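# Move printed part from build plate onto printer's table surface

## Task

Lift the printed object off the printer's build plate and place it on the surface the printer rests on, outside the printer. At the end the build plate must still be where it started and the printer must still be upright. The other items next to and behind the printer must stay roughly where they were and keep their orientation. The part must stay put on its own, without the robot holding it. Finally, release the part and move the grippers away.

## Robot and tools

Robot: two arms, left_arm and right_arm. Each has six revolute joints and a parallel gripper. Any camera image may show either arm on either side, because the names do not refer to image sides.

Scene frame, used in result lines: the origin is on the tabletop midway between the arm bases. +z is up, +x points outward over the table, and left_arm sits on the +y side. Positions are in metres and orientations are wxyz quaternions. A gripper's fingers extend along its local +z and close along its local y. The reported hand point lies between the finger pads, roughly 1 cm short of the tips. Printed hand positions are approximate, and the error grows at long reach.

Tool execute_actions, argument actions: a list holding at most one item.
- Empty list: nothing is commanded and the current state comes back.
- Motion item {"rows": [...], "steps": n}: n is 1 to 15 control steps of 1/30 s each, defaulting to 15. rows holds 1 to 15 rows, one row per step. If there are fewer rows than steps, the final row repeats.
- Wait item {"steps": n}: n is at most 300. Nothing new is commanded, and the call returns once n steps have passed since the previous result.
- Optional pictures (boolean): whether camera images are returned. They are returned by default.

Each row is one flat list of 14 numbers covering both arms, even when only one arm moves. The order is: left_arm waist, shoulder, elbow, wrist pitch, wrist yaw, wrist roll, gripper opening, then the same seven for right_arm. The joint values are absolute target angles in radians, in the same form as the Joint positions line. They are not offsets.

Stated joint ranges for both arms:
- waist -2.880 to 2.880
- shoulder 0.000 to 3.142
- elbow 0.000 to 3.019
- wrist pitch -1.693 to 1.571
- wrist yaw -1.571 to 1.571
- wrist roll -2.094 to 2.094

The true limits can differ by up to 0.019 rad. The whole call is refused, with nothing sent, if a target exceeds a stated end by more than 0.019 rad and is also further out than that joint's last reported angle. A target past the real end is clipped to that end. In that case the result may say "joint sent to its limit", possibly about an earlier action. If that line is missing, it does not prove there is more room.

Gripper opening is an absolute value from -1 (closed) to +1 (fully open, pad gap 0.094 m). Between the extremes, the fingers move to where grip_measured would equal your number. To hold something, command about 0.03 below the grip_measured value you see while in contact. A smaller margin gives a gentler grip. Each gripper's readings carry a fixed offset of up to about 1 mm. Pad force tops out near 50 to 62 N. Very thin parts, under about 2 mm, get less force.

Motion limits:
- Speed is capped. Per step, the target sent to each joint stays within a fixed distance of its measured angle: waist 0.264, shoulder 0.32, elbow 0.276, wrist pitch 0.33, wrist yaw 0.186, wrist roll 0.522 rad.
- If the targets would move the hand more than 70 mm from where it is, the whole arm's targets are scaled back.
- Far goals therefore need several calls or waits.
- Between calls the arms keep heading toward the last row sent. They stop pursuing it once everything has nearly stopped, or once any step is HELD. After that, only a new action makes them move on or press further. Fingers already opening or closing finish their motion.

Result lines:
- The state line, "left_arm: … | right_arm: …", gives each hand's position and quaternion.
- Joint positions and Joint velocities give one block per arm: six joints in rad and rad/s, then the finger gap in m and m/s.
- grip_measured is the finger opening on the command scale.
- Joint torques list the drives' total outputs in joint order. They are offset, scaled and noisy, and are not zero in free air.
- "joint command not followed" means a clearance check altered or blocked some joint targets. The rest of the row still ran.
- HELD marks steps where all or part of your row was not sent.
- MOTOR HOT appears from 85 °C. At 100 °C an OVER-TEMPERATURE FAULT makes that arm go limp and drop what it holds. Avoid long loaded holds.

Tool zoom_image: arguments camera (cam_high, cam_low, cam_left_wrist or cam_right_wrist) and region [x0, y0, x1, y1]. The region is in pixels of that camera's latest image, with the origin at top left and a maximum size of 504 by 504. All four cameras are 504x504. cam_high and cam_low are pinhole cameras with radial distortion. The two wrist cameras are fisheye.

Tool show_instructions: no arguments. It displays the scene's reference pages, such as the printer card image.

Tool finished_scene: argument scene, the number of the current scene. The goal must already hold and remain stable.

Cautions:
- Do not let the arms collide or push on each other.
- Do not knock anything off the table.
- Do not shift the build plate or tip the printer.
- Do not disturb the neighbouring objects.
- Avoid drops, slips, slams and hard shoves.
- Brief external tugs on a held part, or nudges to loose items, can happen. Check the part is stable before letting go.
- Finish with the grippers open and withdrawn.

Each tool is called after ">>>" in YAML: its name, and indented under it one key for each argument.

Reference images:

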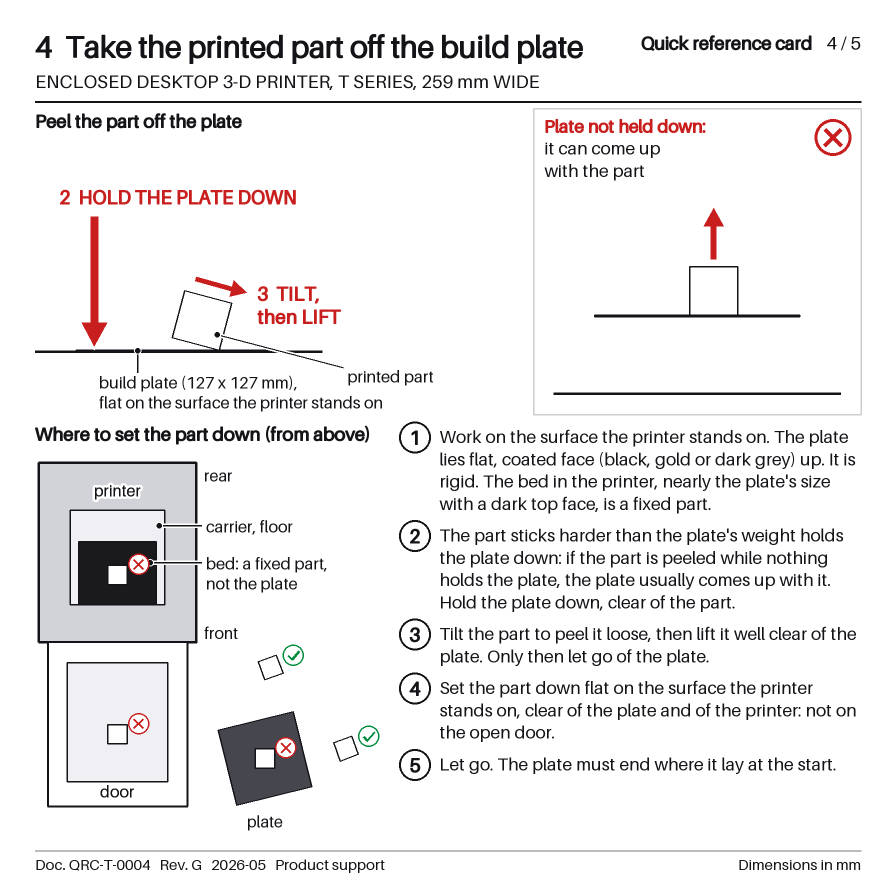

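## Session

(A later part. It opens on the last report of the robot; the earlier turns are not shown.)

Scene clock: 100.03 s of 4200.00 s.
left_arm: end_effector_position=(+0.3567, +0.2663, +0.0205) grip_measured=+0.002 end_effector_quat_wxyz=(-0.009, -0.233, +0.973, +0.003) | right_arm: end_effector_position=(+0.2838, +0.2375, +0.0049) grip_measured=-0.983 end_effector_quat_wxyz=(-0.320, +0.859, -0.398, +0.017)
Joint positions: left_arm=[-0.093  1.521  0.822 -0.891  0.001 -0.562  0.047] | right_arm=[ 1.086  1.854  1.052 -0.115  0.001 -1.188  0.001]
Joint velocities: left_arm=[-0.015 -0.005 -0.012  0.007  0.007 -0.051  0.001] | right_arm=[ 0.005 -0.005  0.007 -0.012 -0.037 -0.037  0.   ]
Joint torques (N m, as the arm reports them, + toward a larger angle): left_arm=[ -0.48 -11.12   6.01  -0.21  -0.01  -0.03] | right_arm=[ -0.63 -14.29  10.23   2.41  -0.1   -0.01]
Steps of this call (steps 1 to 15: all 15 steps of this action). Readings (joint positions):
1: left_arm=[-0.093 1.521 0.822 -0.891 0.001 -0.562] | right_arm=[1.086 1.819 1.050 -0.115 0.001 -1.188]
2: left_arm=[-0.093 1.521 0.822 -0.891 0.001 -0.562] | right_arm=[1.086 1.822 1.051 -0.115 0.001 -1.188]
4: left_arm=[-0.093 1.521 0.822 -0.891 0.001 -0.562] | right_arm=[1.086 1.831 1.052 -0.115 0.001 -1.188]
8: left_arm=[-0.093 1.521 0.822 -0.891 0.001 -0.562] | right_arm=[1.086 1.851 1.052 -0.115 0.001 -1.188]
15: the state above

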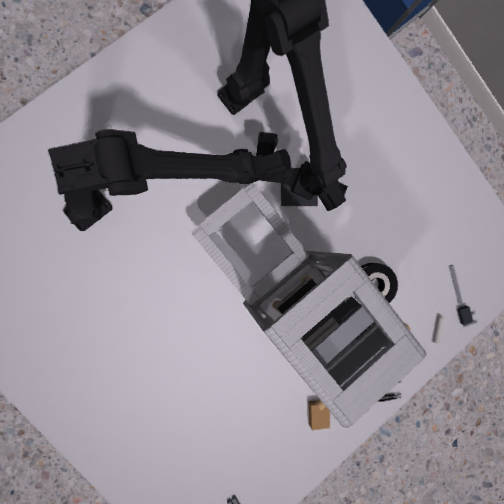

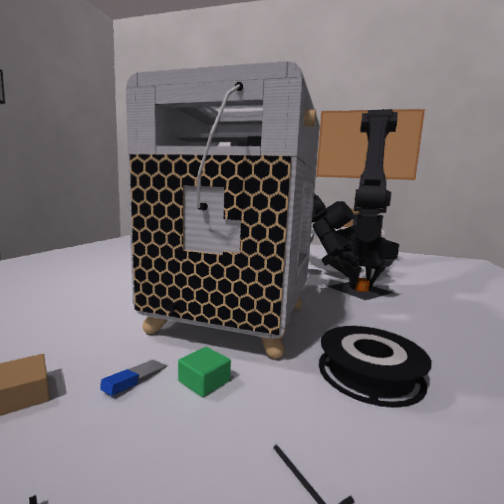

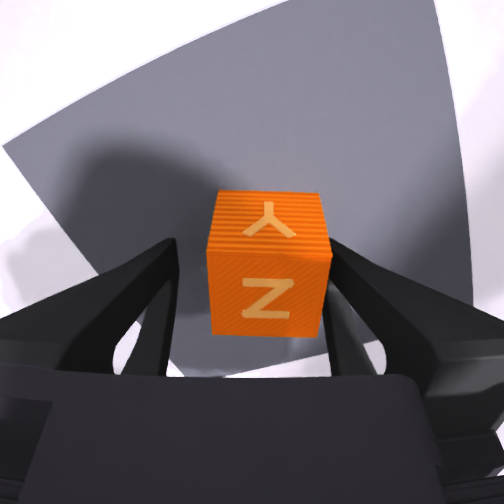

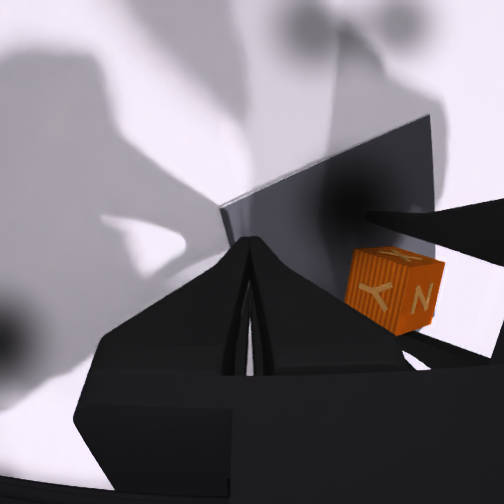

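Marginal; advance a bit more, then press.

>>> execute_actions:
  actions:
    - {"rows":[[-0.11,1.535,0.818,-0.9,0,-0.57,0,1.08,1.88,1.135,-0.1,0,-1.2,-1]]}
  pictures: false

>>> execute_actions:
  actions:
    - {"rows":[[-0.11,1.535,0.818,-0.9,0,-0.57,-0.2,1.08,1.91,1.1,-0.13,0,-1.2,-1]]}
  pictures: false

>>> execute_actions:
  actions:
    - {"rows":[[-0.11,1.535,0.818,-0.9,0,-0.57,-0.45,1.08,1.97,1.06,-0.17,0,-1.2,-1]]}

Scene clock: 107.20 s of 4200.00 s.
left_arm: end_effector_position=(+0.3563, +0.2622, +0.0205) grip_measured=+0.002 end_effector_quat_wxyz=(-0.009, -0.227, +0.974, +0.003) | right_arm: end_effector_position=(+0.2897, +0.2487, +0.0123) grip_measured=-0.983 end_effector_quat_wxyz=(-0.330, +0.856, -0.397, +0.017)
Joint positions: left_arm=[-0.104  1.521  0.822 -0.891  0.001 -0.562  0.047] | right_arm=[ 1.086  1.863  1.081 -0.115  0.001 -1.189  0.001]
Joint velocities: left_arm=[-0.024 -0.005 -0.002  0.002  0.022 -0.007 -0.   ] | right_arm=[-0.015 -0.005  0.002 -0.017  0.037  0.022  0.001]
Joint torques (N m, as the arm reports them, + toward a larger angle): left_arm=[ -1.   -11.03   5.99  -0.23  -0.02  -0.04] | right_arm=[ -0.58 -14.3   10.95   2.47  -0.09   0.  ]
Steps of this call (steps 1 to 15: the robot went on to your last target; steps 16 to 90: nothing new was sent; then 3.67 s passed at rest; steps 91 to 105: all 15 steps of this action). Readings (joint positions):
91: left_arm=[-0.093 1.521 0.822 -0.891 0.001 -0.562] | right_arm=[1.086 1.855 1.054 -0.115 0.001 -1.189]
92: left_arm=[-0.095 1.521 0.822 -0.891 0.001 -0.562] | right_arm=[1.086 1.857 1.058 -0.115 0.001 -1.189]
94: left_arm=[-0.099 1.521 0.822 -0.891 0.001 -0.562] | right_arm=[1.086 1.861 1.070 -0.115 0.001 -1.189]
98: left_arm=[-0.104 1.521 0.822 -0.891 0.001 -0.562] | right_arm=[1.086 1.862 1.081 -0.115 0.001 -1.189]
105: the state above

Scene clock: 107.70 s of 4200.00 s.
left_arm: end_effector_position=(+0.3563, +0.2622, +0.0205) grip_measured=-0.198 end_effector_quat_wxyz=(-0.009, -0.227, +0.974, +0.003) | right_arm: end_effector_position=(+0.2881, +0.2458, -0.0017) grip_measured=-0.984 end_effector_quat_wxyz=(-0.318, +0.860, -0.398, +0.017)
Joint positions: left_arm=[-0.104  1.521  0.822 -0.891  0.001 -0.562  0.038] | right_arm=[ 1.086  1.886  1.082 -0.119  0.001 -1.19   0.001]
Joint velocities: left_arm=[-0.005  0.005  0.002 -0.007 -0.007  0.066  0.   ] | right_arm=[ 0.005  0.015  0.002 -0.002 -0.081  0.007 -0.001]
Joint torques (N m, as the arm reports them, + toward a larger angle): left_arm=[ -0.83 -10.82   5.97  -0.18   0.    -0.01] | right_arm=[ -0.66 -13.6    8.1    1.39  -0.11   0.02]
Steps of this call (steps 1 to 15: all 15 steps of this action). Readings (joint positions):
1: left_arm=[-0.104 1.521 0.822 -0.891 0.001 -0.562] | right_arm=[1.086 1.865 1.081 -0.116 0.001 -1.189]
2: left_arm=[-0.104 1.521 0.822 -0.891 0.001 -0.562] | right_arm=[1.086 1.867 1.081 -0.116 0.001 -1.189]
4: left_arm=[-0.104 1.521 0.822 -0.891 0.001 -0.562] | right_arm=[1.086 1.877 1.081 -0.119 0.001 -1.189]
8: left_arm=[-0.104 1.521 0.822 -0.891 0.001 -0.562] | right_arm=[1.086 1.886 1.082 -0.119 0.001 -1.190]
15: the state above

Scene clock: 108.20 s of 4200.00 s.
left_arm: end_effector_position=(+0.3563, +0.2619, +0.0205) grip_measured=-0.395 end_effector_quat_wxyz=(-0.009, -0.228, +0.974, +0.002) | right_arm: end_effector_position=(+0.2872, +0.2445, -0.0046) grip_measured=-0.984 end_effector_quat_wxyz=(-0.314, +0.862, -0.398, +0.016)
Joint positions: left_arm=[-0.104  1.521  0.822 -0.891  0.002 -0.565  0.028] | right_arm=[ 1.086  1.889  1.082 -0.125  0.    -1.191  0.001]
Joint velocities: left_arm=[-0.005  0.005 -0.007 -0.007 -0.007 -0.022  0.001] | right_arm=[ 0.005 -0.005  0.012 -0.002 -0.037  0.022 -0.   ]
Joint torques (N m, as the arm reports them, + toward a larger angle): left_arm=[ -0.83 -10.94   5.98  -0.09  -0.06   0.  ] | right_arm=[-0.8  -9.44  5.08 -0.07 -0.07  0.  ]
Steps of this call (steps 1 to 15: all 15 steps of this action). Readings (joint positions):
1: left_arm=[-0.104 1.521 0.822 -0.891 0.003 -0.562] | right_arm=[1.086 1.889 1.082 -0.124 0.001 -1.190]
2: left_arm=[-0.104 1.521 0.822 -0.891 0.002 -0.563] | right_arm=[1.086 1.889 1.082 -0.125 0.000 -1.190]
4: left_arm=[-0.104 1.521 0.822 -0.891 0.002 -0.564] | right_arm=[1.086 1.889 1.082 -0.125 0.000 -1.190]
8: left_arm=[-0.104 1.521 0.822 -0.891 0.002 -0.565] | right_arm=[1.086 1.889 1.082 -0.125 0.000 -1.191]
15: the state above

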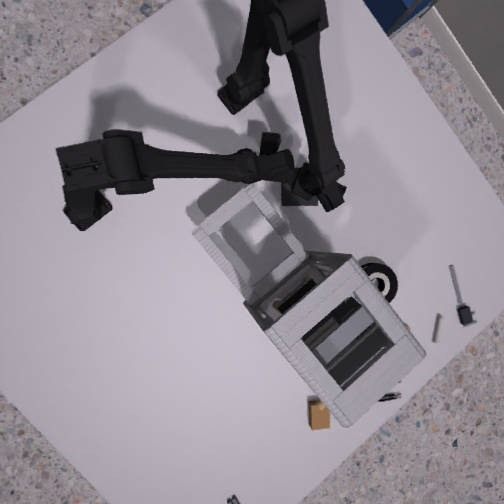

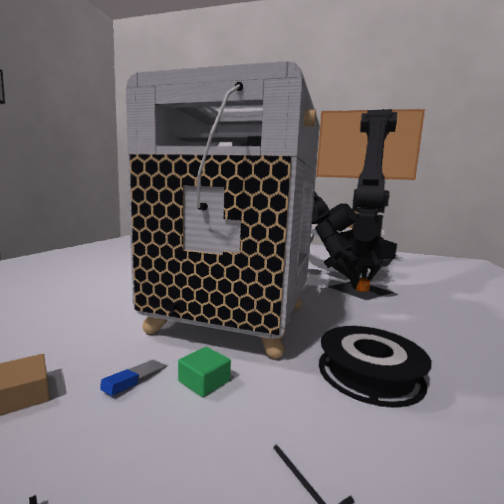

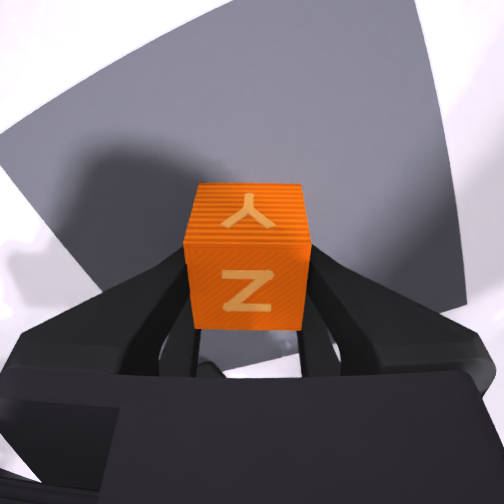

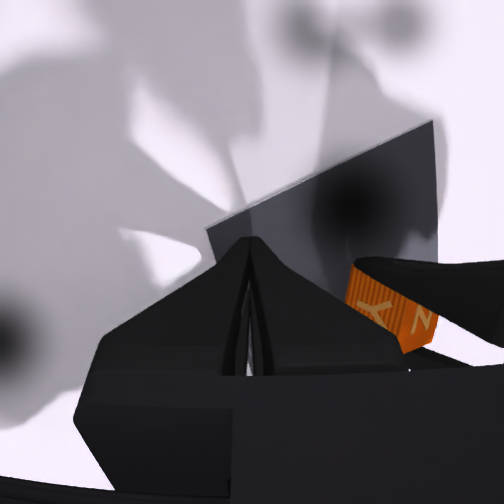

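>>> execute_actions:
  actions:
    - {"rows":[[-0.105,1.565,0.9,-0.955,0,-0.57,-0.45,1.08,2.02,1.02,-0.22,0,-1.2,-1]]}
  pictures: false

>>> execute_actions:
  actions:
    - {"rows":[[-0.105,1.595,0.94,-1.01,0,-0.57,-0.45,1.08,2.02,1.02,-0.22,0,-1.2,-1]]}
  pictures: false

>>> execute_actions:
  actions:
    - {"rows":[[-0.105,1.625,0.98,-1.07,0,-0.57,-0.45,1.08,2.02,1.02,-0.22,0,-1.2,-1]]}

Scene clock: 126.10 s of 4200.00 s.
left_arm: end_effector_position=(+0.3568, +0.2618, +0.0213) grip_measured=-0.395 end_effector_quat_wxyz=(-0.030, -0.228, +0.973, +0.010) | right_arm: end_effector_position=(+0.2870, +0.2442, -0.0048) grip_measured=-0.984 end_effector_quat_wxyz=(-0.313, +0.862, -0.398, +0.016)
Joint positions: left_arm=[-0.104  1.547  0.854 -0.941  0.002 -0.566  0.028] | right_arm=[ 1.086  1.889  1.082 -0.127 -0.    -1.191  0.001]
Joint velocities: left_arm=[-0.005 -0.005  0.002 -0.012  0.007 -0.007  0.001] | right_arm=[-0.015 -0.015 -0.017  0.017  0.022 -0.037 -0.001]
Joint torques (N m, as the arm reports them, + toward a larger angle): left_arm=[ -0.49 -11.     9.46  -0.47  -0.02   0.01] | right_arm=[-0.17 -9.61  4.01 -0.6  -0.05  0.06]
Steps of this call (steps 1 to 15: the robot went on to your last target; steps 16 to 90: nothing new was sent; then 14.40 s passed at rest; steps 91 to 105: all 15 steps of this action). Readings (joint positions):
91: left_arm=[-0.104 1.523 0.827 -0.900 0.002 -0.566] | right_arm=[1.086 1.889 1.082 -0.126 0.000 -1.191]
92: left_arm=[-0.104 1.529 0.837 -0.916 0.002 -0.566] | right_arm=[1.086 1.889 1.082 -0.127 0.000 -1.191]
94: left_arm=[-0.104 1.543 0.848 -0.933 0.002 -0.566] | right_arm=[1.086 1.889 1.082 -0.127 -0.000 -1.191]
98: left_arm=[-0.104 1.547 0.854 -0.941 0.002 -0.566] | right_arm=[1.086 1.889 1.082 -0.127 -0.000 -1.191]
105: the state above

Scene clock: 126.60 s of 4200.00 s.
left_arm: end_effector_position=(+0.3572, +0.2619, +0.0226) grip_measured=-0.395 end_effector_quat_wxyz=(-0.055, -0.228, +0.972, +0.018) | right_arm: end_effector_position=(+0.2867, +0.2440, -0.0050) grip_measured=-0.984 end_effector_quat_wxyz=(-0.312, +0.863, -0.398, +0.016)
Joint positions: left_arm=[-0.104  1.577  0.891 -1.001  0.001 -0.566  0.028] | right_arm=[ 1.086  1.889  1.082 -0.128 -0.001 -1.191  0.001]
Joint velocities: left_arm=[ 0.005 -0.005 -0.012 -0.007 -0.007  0.007 -0.   ] | right_arm=[ 0.005 -0.005 -0.007 -0.002  0.007 -0.022 -0.   ]
Joint torques (N m, as the arm reports them, + toward a larger angle): left_arm=[ -0.88 -11.9    9.58  -0.32  -0.06   0.01] | right_arm=[-0.64 -9.34  4.03 -0.58 -0.01  0.07]
Steps of this call (steps 1 to 15: all 15 steps of this action). Readings (joint positions):
1: left_arm=[-0.104 1.550 0.859 -0.952 0.001 -0.566] | right_arm=[1.086 1.889 1.082 -0.127 -0.001 -1.191]
2: left_arm=[-0.104 1.557 0.871 -0.969 0.001 -0.566] | right_arm=[1.086 1.889 1.082 -0.128 -0.001 -1.191]
4: left_arm=[-0.104 1.573 0.885 -0.990 0.001 -0.566] | right_arm=[1.086 1.889 1.082 -0.128 -0.001 -1.191]
8: left_arm=[-0.104 1.577 0.891 -1.001 0.001 -0.566] | right_arm=[1.086 1.889 1.082 -0.128 -0.001 -1.191]
15: the state above

Scene clock: 127.10 s of 4200.00 s.
left_arm: end_effector_position=(+0.3578, +0.2619, +0.0241) grip_measured=-0.395 end_effector_quat_wxyz=(-0.080, -0.228, +0.970, +0.027) | right_arm: end_effector_position=(+0.2866, +0.2440, -0.0051) grip_measured=-0.984 end_effector_quat_wxyz=(-0.312, +0.863, -0.398, +0.016)
Joint positions: left_arm=[-0.104  1.609  0.93  -1.062  0.001 -0.566  0.028] | right_arm=[ 1.086  1.889  1.082 -0.128 -0.001 -1.191  0.001]
Joint velocities: left_arm=[-0.024  0.005  0.002 -0.007 -0.007  0.022 -0.   ] | right_arm=[-0.005 -0.015 -0.002  0.007  0.037  0.037 -0.   ]
Joint torques (N m, as the arm reports them, + toward a larger angle): left_arm=[ -0.79 -12.12   9.66  -0.43  -0.06  -0.01] | right_arm=[-0.88 -9.27  3.93 -0.6   0.    0.07]
Steps of this call (steps 1 to 15: all 15 steps of this action). Readings (joint positions):
1: left_arm=[-0.104 1.580 0.897 -1.012 0.001 -0.566] | right_arm=[1.086 1.889 1.082 -0.128 -0.001 -1.191]
2: left_arm=[-0.104 1.587 0.908 -1.029 0.001 -0.566] | right_arm=[1.086 1.889 1.082 -0.128 -0.001 -1.191]
4: left_arm=[-0.104 1.602 0.924 -1.052 0.001 -0.566] | right_arm=[1.086 1.889 1.082 -0.128 -0.001 -1.191]
8: left_arm=[-0.104 1.609 0.930 -1.062 0.001 -0.566] | right_arm=[1.086 1.889 1.082 -0.128 -0.001 -1.191]
15: the state above

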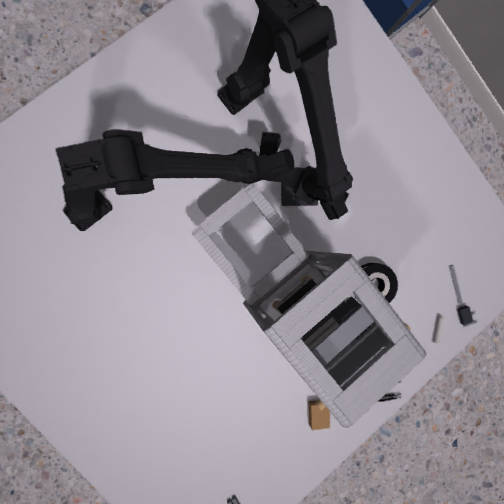

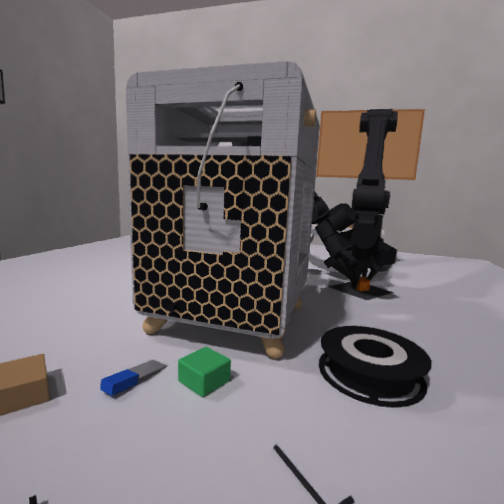

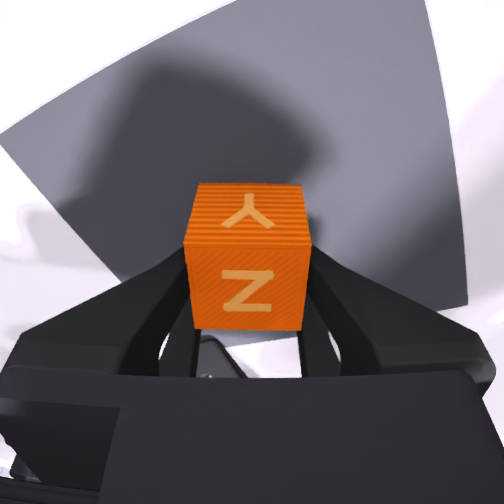

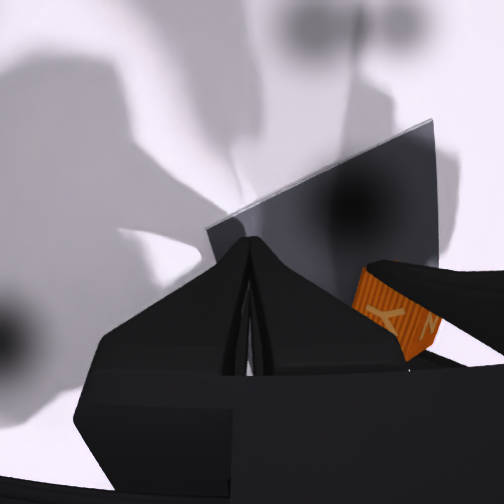

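Peeled.

>>> execute_actions:
  actions:
    - {"rows":[[-0.105,1.5,0.98,-1.07,0,-0.57,-0.45,1.08,2.02,1.02,-0.22,0,-1.2,-1]]}

>>> execute_actions:
  actions:
    - {"rows":[[0.1,1.5,0.98,-1.0,0,-0.57,-0.45,1.085,1.84,1.09,-0.12,0,-1.2,-1]]}
  pictures: false

>>> execute_actions:
  actions:
    - {"rows":[[0.35,1.56,0.98,-0.94,0,-0.57,-0.45,1.085,1.65,1.09,-0.2,0,-1.2,-1]]}
  pictures: false

>>> execute_actions:
  actions:
    - {"rows":[[0.35,1.62,0.98,-0.9,0,-0.57,-0.45,1.085,1.5,1.09,-0.3,0,-1.2,-1]]}

Scene clock: 135.33 s of 4200.00 s.
left_arm: end_effector_position=(+0.3725, +0.2601, +0.0703) grip_measured=-0.395 end_effector_quat_wxyz=(-0.021, -0.229, +0.973, +0.006) | right_arm: end_effector_position=(+0.2870, +0.2434, -0.0047) grip_measured=-0.984 end_effector_quat_wxyz=(-0.311, +0.863, -0.398, +0.017)
Joint positions: left_arm=[-0.104  1.489  0.946 -1.072  0.003 -0.566  0.028] | right_arm=[ 1.086  1.888  1.082 -0.132  0.    -1.191  0.001]
Joint velocities: left_arm=[-0.005 -0.005  0.002  0.002 -0.007 -0.037 -0.   ] | right_arm=[ 0.005 -0.015  0.002 -0.017  0.037 -0.037  0.   ]
Joint torques (N m, as the arm reports them, + toward a larger angle): left_arm=[ -0.54 -11.83   9.45   0.24  -0.1    0.  ] | right_arm=[-0.44 -9.16  4.01 -0.59 -0.05  0.06]
Steps of this call (steps 1 to 15: the robot went on to your last target; steps 16 to 90: nothing new was sent; then 4.73 s passed at rest; steps 91 to 105: all 15 steps of this action). Readings (joint positions):
91: left_arm=[-0.104 1.603 0.930 -1.062 0.001 -0.566] | right_arm=[1.086 1.889 1.082 -0.128 -0.001 -1.191]
92: left_arm=[-0.104 1.591 0.930 -1.063 0.001 -0.566] | right_arm=[1.086 1.889 1.082 -0.128 -0.001 -1.191]
94: left_arm=[-0.104 1.557 0.930 -1.071 0.003 -0.566] | right_arm=[1.086 1.889 1.082 -0.128 0.000 -1.191]
98: left_arm=[-0.104 1.499 0.938 -1.072 0.003 -0.566] | right_arm=[1.086 1.888 1.082 -0.131 0.000 -1.191]
105: the state above

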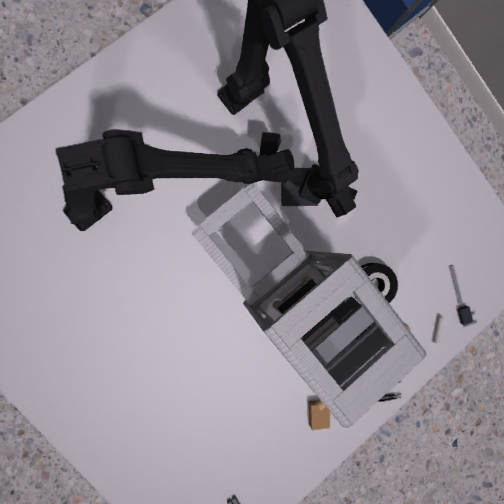

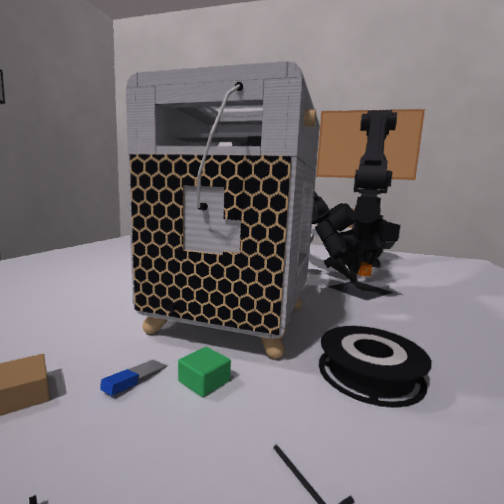

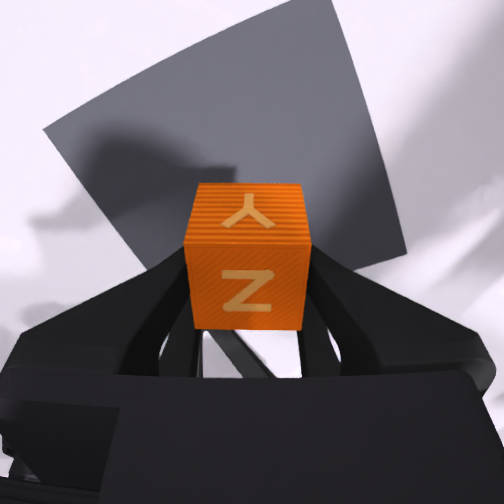

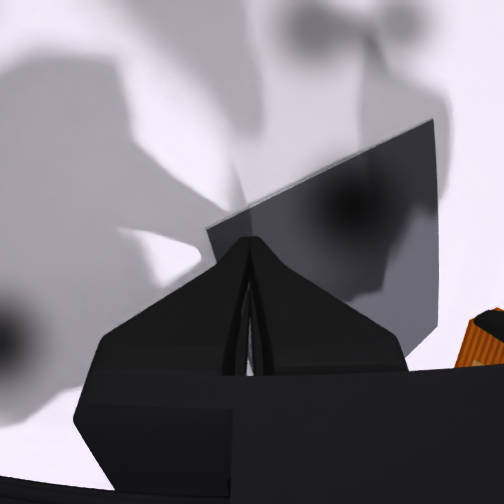

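Scene clock: 135.83 s of 4200.00 s.
left_arm: end_effector_position=(+0.3886, +0.3408, +0.0703) grip_measured=-0.395 end_effector_quat_wxyz=(+0.010, -0.329, +0.944, -0.001) | right_arm: end_effector_position=(+0.2886, +0.2465, +0.0057) grip_measured=-0.984 end_effector_quat_wxyz=(-0.321, +0.860, -0.397, +0.017)
Joint positions: left_arm=[ 0.105  1.49   0.947 -1.008 -0.002 -0.566  0.028] | right_arm=[ 1.086  1.872  1.083 -0.127  0.    -1.191  0.001]
Joint velocities: left_arm=[-0.151 -0.005 -0.027 -0.012  0.022  0.037 -0.   ] | right_arm=[ 0.015 -0.015  0.002  0.017 -0.007 -0.051  0.   ]
Joint torques (N m, as the arm reports them, + toward a larger angle): left_arm=[ -0.71 -11.95   9.55   0.38   0.15   0.02] | right_arm=[ -0.23 -18.32   7.29   2.16  -0.07   0.01]
Steps of this call (steps 1 to 15: all 15 steps of this action). Readings (joint positions):
1: left_arm=[-0.093 1.489 0.946 -1.062 0.006 -0.566] | right_arm=[1.086 1.882 1.084 -0.127 0.000 -1.191]
2: left_arm=[-0.067 1.489 0.946 -1.047 0.008 -0.566] | right_arm=[1.086 1.880 1.083 -0.127 0.000 -1.191]
4: left_arm=[0.015 1.490 0.947 -1.020 0.006 -0.566] | right_arm=[1.086 1.875 1.083 -0.127 0.000 -1.191]
8: left_arm=[0.137 1.490 0.947 -1.008 -0.002 -0.566] | right_arm=[1.086 1.872 1.083 -0.127 0.000 -1.191]
15: the state above

Scene clock: 136.33 s of 4200.00 s.
left_arm: end_effector_position=(+0.3752, +0.4421, +0.0484) grip_measured=-0.395 end_effector_quat_wxyz=(+0.010, -0.447, +0.894, +0.000) | right_arm: end_effector_position=(+0.2888, +0.2469, +0.1364) grip_measured=-0.984 end_effector_quat_wxyz=(-0.401, +0.832, -0.384, +0.021)
Joint positions: left_arm=[ 0.362  1.549  0.947 -0.948 -0.002 -0.566  0.028] | right_arm=[ 1.086  1.632  1.078 -0.19   0.    -1.191  0.001]
Joint velocities: left_arm=[-0.239 -0.015  0.017 -0.017 -0.022 -0.007 -0.   ] | right_arm=[-0.005 -0.015 -0.012  0.002 -0.022 -0.007  0.   ]
Joint torques (N m, as the arm reports them, + toward a larger angle): left_arm=[  0.01 -12.32   9.33   0.52   0.11   0.01] | right_arm=[ -0.34 -12.5    8.89   1.74  -0.06   0.03]
Steps of this call (steps 1 to 15: all 15 steps of this action). Readings (joint positions):
1: left_arm=[0.112 1.491 0.947 -1.001 0.004 -0.566] | right_arm=[1.086 1.866 1.083 -0.135 0.000 -1.191]
2: left_arm=[0.134 1.496 0.947 -0.990 0.006 -0.566] | right_arm=[1.086 1.856 1.081 -0.150 0.000 -1.191]
4: left_arm=[0.215 1.509 0.947 -0.967 0.006 -0.566] | right_arm=[1.086 1.820 1.078 -0.172 0.000 -1.191]
8: left_arm=[0.377 1.543 0.947 -0.949 -0.002 -0.566] | right_arm=[1.086 1.721 1.078 -0.190 0.000 -1.191]
15: the state above

Scene clock: 136.83 s of 4200.00 s.
left_arm: end_effector_position=(+0.3816, +0.4379, +0.0259) grip_measured=-0.395 end_effector_quat_wxyz=(+0.000, -0.441, +0.898, +0.001) | right_arm: end_effector_position=(+0.2783, +0.2270, +0.1948) grip_measured=-0.984 end_effector_quat_wxyz=(-0.414, +0.826, -0.381, +0.022)
Joint positions: left_arm=[ 0.347  1.609  0.948 -0.909 -0.002 -0.566  0.028] | right_arm=[ 1.086  1.499  1.076 -0.294  0.    -1.191  0.001]
Joint velocities: left_arm=[ 0.015 -0.005  0.012 -0.007 -0.081 -0.022 -0.001] | right_arm=[-0.015  0.005  0.017 -0.017 -0.125 -0.051  0.   ]
Joint torques (N m, as the arm reports them, + toward a larger angle): left_arm=[ -0.23 -13.37   8.74   0.54   0.12   0.01] | right_arm=[ -0.48 -12.05   9.58   1.81  -0.05   0.02]
Steps of this call (steps 1 to 15: all 15 steps of this action). Readings (joint positions):
1: left_arm=[0.355 1.552 0.947 -0.941 -0.002 -0.566] | right_arm=[1.086 1.627 1.078 -0.212 0.000 -1.191]
2: left_arm=[0.350 1.559 0.948 -0.929 -0.002 -0.566] | right_arm=[1.086 1.617 1.077 -0.246 0.000 -1.191]
4: left_arm=[0.347 1.579 0.948 -0.914 -0.002 -0.566] | right_arm=[1.086 1.586 1.076 -0.285 0.000 -1.191]
8: left_arm=[0.347 1.608 0.948 -0.911 -0.002 -0.566] | right_arm=[1.086 1.521 1.076 -0.291 0.000 -1.191]
15: the state above

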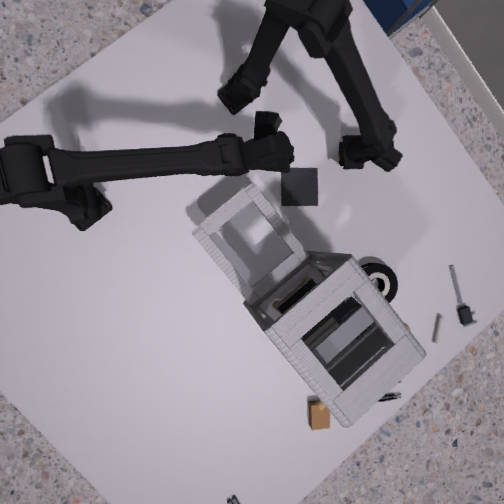

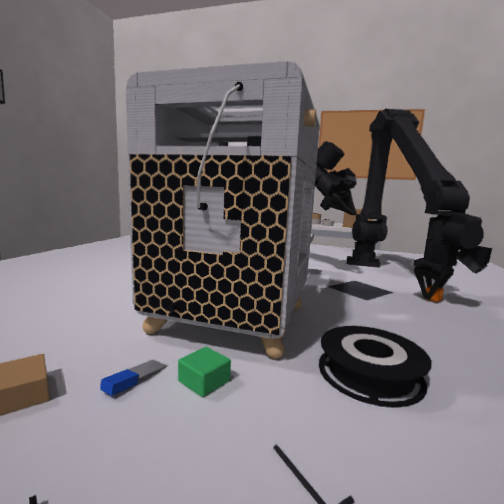

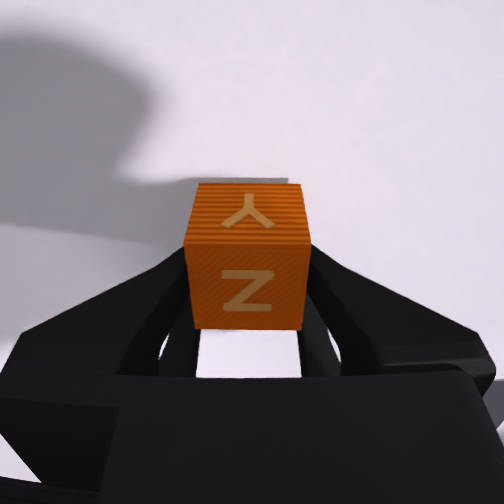

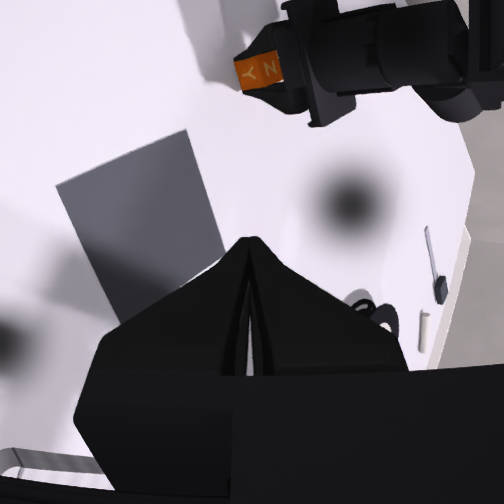

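>>> execute_actions:
  actions:
    - {"rows":[[0.35,1.648,0.96,-0.91,0,-0.57,-0.45,1.085,1.4,1.09,-0.5,0,-1.2,-1]]}
  pictures: false

>>> execute_actions:
  actions:
    - {"rows":[[0.35,1.648,0.96,-0.91,0,-0.57,0.4,1.085,1.4,1.09,-0.5,0,-1.2,-1]]}
  pictures: false

>>> execute_actions:
  actions:
    - {"rows":[[0.35,1.4,0.96,-1.05,0,-0.57,0.4,1.085,1.4,1.09,-0.5,0,-1.2,-1]]}

>>> finished_scene:
  scene: 1

Scene clock: 148.37 s of 4200.00 s.
left_arm: end_effector_position=(+0.3801, +0.4374, +0.0208) grip_measured=-0.395 end_effector_quat_wxyz=(-0.007, -0.441, +0.898, +0.002) | right_arm: end_effector_position=(+0.2593, +0.1909, +0.2072) grip_measured=-0.984 end_effector_quat_wxyz=(-0.362, +0.846, -0.391, +0.019)
Joint positions: left_arm=[ 0.347  1.623  0.948 -0.91  -0.002 -0.566  0.028] | right_arm=[ 1.086  1.411  1.074 -0.493  0.    -1.191  0.001]
Joint velocities: left_arm=[-0.015 -0.005  0.007 -0.002 -0.007 -0.022  0.001] | right_arm=[-0.034  0.005 -0.012 -0.002  0.037 -0.022  0.001]
Joint torques (N m, as the arm reports them, + toward a larger angle): left_arm=[ -1.02 -12.19   7.27   0.08   0.14   0.04] | right_arm=[ -0.49 -12.19   9.91   1.63  -0.06   0.05]
Steps of this call (steps 1 to 15: the robot went on to your last target; steps 16 to 90: nothing new was sent; then 8.03 s passed at rest; steps 91 to 105: all 15 steps of this action). Readings (joint positions):
91: left_arm=[0.347 1.610 0.948 -0.909 -0.002 -0.566] | right_arm=[1.086 1.494 1.077 -0.333 0.000 -1.191]
92: left_arm=[0.347 1.612 0.948 -0.909 -0.002 -0.566] | right_arm=[1.086 1.482 1.077 -0.393 0.000 -1.191]
94: left_arm=[0.347 1.618 0.948 -0.909 -0.002 -0.566] | right_arm=[1.086 1.459 1.074 -0.468 0.000 -1.191]
98: left_arm=[0.347 1.623 0.948 -0.910 -0.002 -0.566] | right_arm=[1.086 1.421 1.074 -0.490 0.000 -1.191]
105: the state above

Scene clock: 148.87 s of 4200.00 s.
left_arm: end_effector_position=(+0.3800, +0.4375, +0.0208) grip_measured=+0.398 end_effector_quat_wxyz=(-0.007, -0.441, +0.898, +0.002) | right_arm: end_effector_position=(+0.2593, +0.1909, +0.2072) grip_measured=-0.984 end_effector_quat_wxyz=(-0.362, +0.846, -0.391, +0.019)
Joint positions: left_arm=[ 0.347  1.623  0.948 -0.91  -0.003 -0.566  0.066] | right_arm=[ 1.086  1.411  1.074 -0.493  0.    -1.191  0.001]
Joint velocities: left_arm=[-0.015 -0.005 -0.012 -0.007  0.007 -0.007 -0.   ] | right_arm=[ 0.015 -0.005  0.012 -0.022  0.007 -0.022 -0.001]
Joint torques (N m, as the arm reports them, + toward a larger angle): left_arm=[ -0.16 -12.3    7.33   0.06   0.16   0.03] | right_arm=[ -0.42 -11.57   9.94   1.61  -0.05   0.04]
Steps of this call (steps 1 to 15: all 15 steps of this action). Readings (joint positions):
1: left_arm=[0.347 1.623 0.948 -0.910 -0.002 -0.566] | right_arm=[1.086 1.411 1.074 -0.493 0.000 -1.191]
2: left_arm=[0.347 1.623 0.948 -0.910 -0.003 -0.566] | right_arm=[1.086 1.411 1.074 -0.493 0.000 -1.191]
4: left_arm=[0.347 1.623 0.948 -0.910 -0.003 -0.566] | right_arm=[1.086 1.411 1.074 -0.493 0.000 -1.191]
8: left_arm=[0.347 1.623 0.948 -0.910 -0.003 -0.566] | right_arm=[1.086 1.411 1.074 -0.493 0.000 -1.191]
15: the state above

Scene clock: 149.37 s of 4200.00 s.
left_arm: end_effector_position=(+0.3624, +0.4312, +0.1100) grip_measured=+0.398 end_effector_quat_wxyz=(+0.048, -0.440, +0.897, -0.004) | right_arm: end_effector_position=(+0.2593, +0.1909, +0.2072) grip_measured=-0.984 end_effector_quat_wxyz=(-0.362, +0.846, -0.391, +0.019)
Joint positions: left_arm=[ 0.347  1.376  0.943 -1.041 -0.003 -0.566  0.066] | right_arm=[ 1.086  1.411  1.074 -0.493  0.    -1.191  0.001]
Joint velocities: left_arm=[-0.015  0.19  -0.002 -0.027 -0.022 -0.051  0.   ] | right_arm=[-0.005 -0.005  0.007  0.012 -0.051  0.037  0.001]
Joint torques (N m, as the arm reports them, + toward a larger angle): left_arm=[-0.09 -9.93  9.11  0.03  0.17  0.02] | right_arm=[ -0.03 -12.04   9.91   1.61  -0.06   0.06]
Steps of this call (steps 1 to 15: all 15 steps of this action). Readings (joint positions):
1: left_arm=[0.347 1.611 0.948 -0.927 -0.003 -0.566] | right_arm=[1.086 1.411 1.074 -0.493 0.000 -1.191]
2: left_arm=[0.347 1.587 0.945 -0.961 -0.003 -0.566] | right_arm=[1.086 1.411 1.074 -0.493 0.000 -1.191]
4: left_arm=[0.347 1.510 0.942 -1.014 -0.003 -0.566] | right_arm=[1.086 1.411 1.074 -0.493 0.000 -1.191]
8: left_arm=[0.347 1.366 0.943 -1.037 -0.003 -0.566] | right_arm=[1.086 1.411 1.074 -0.493 0.000 -1.191]
15: the state above

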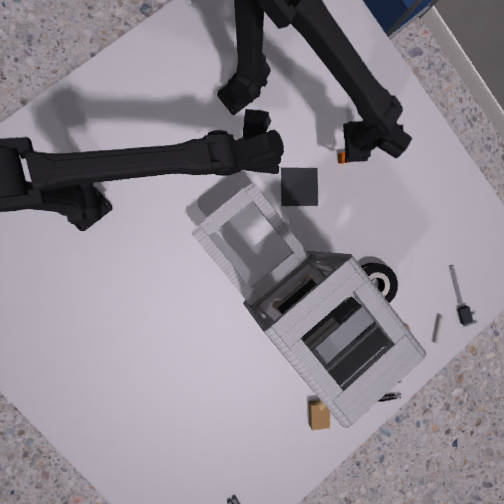

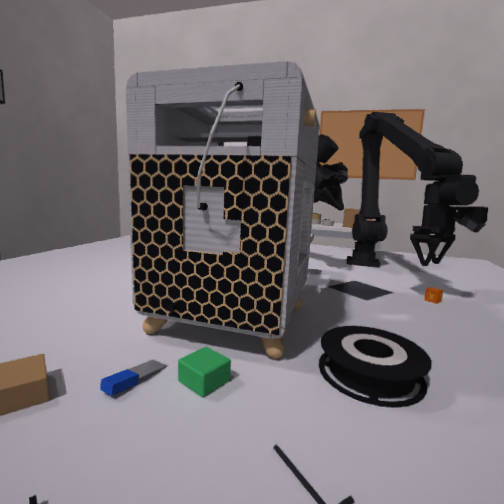

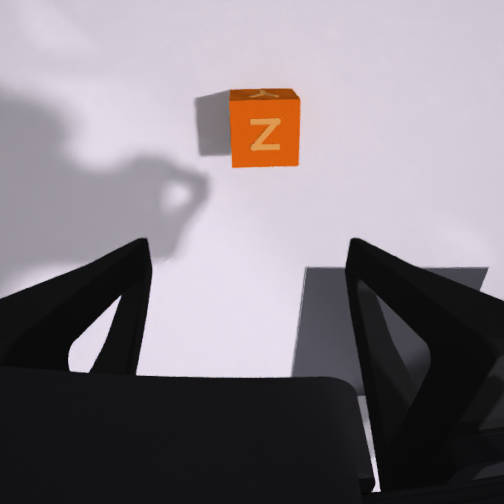

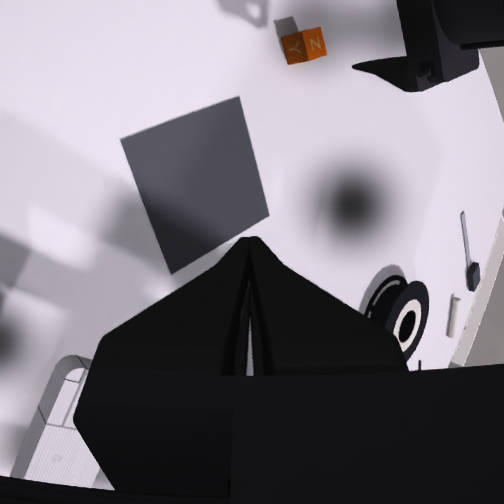

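The scene is finished: the task was done.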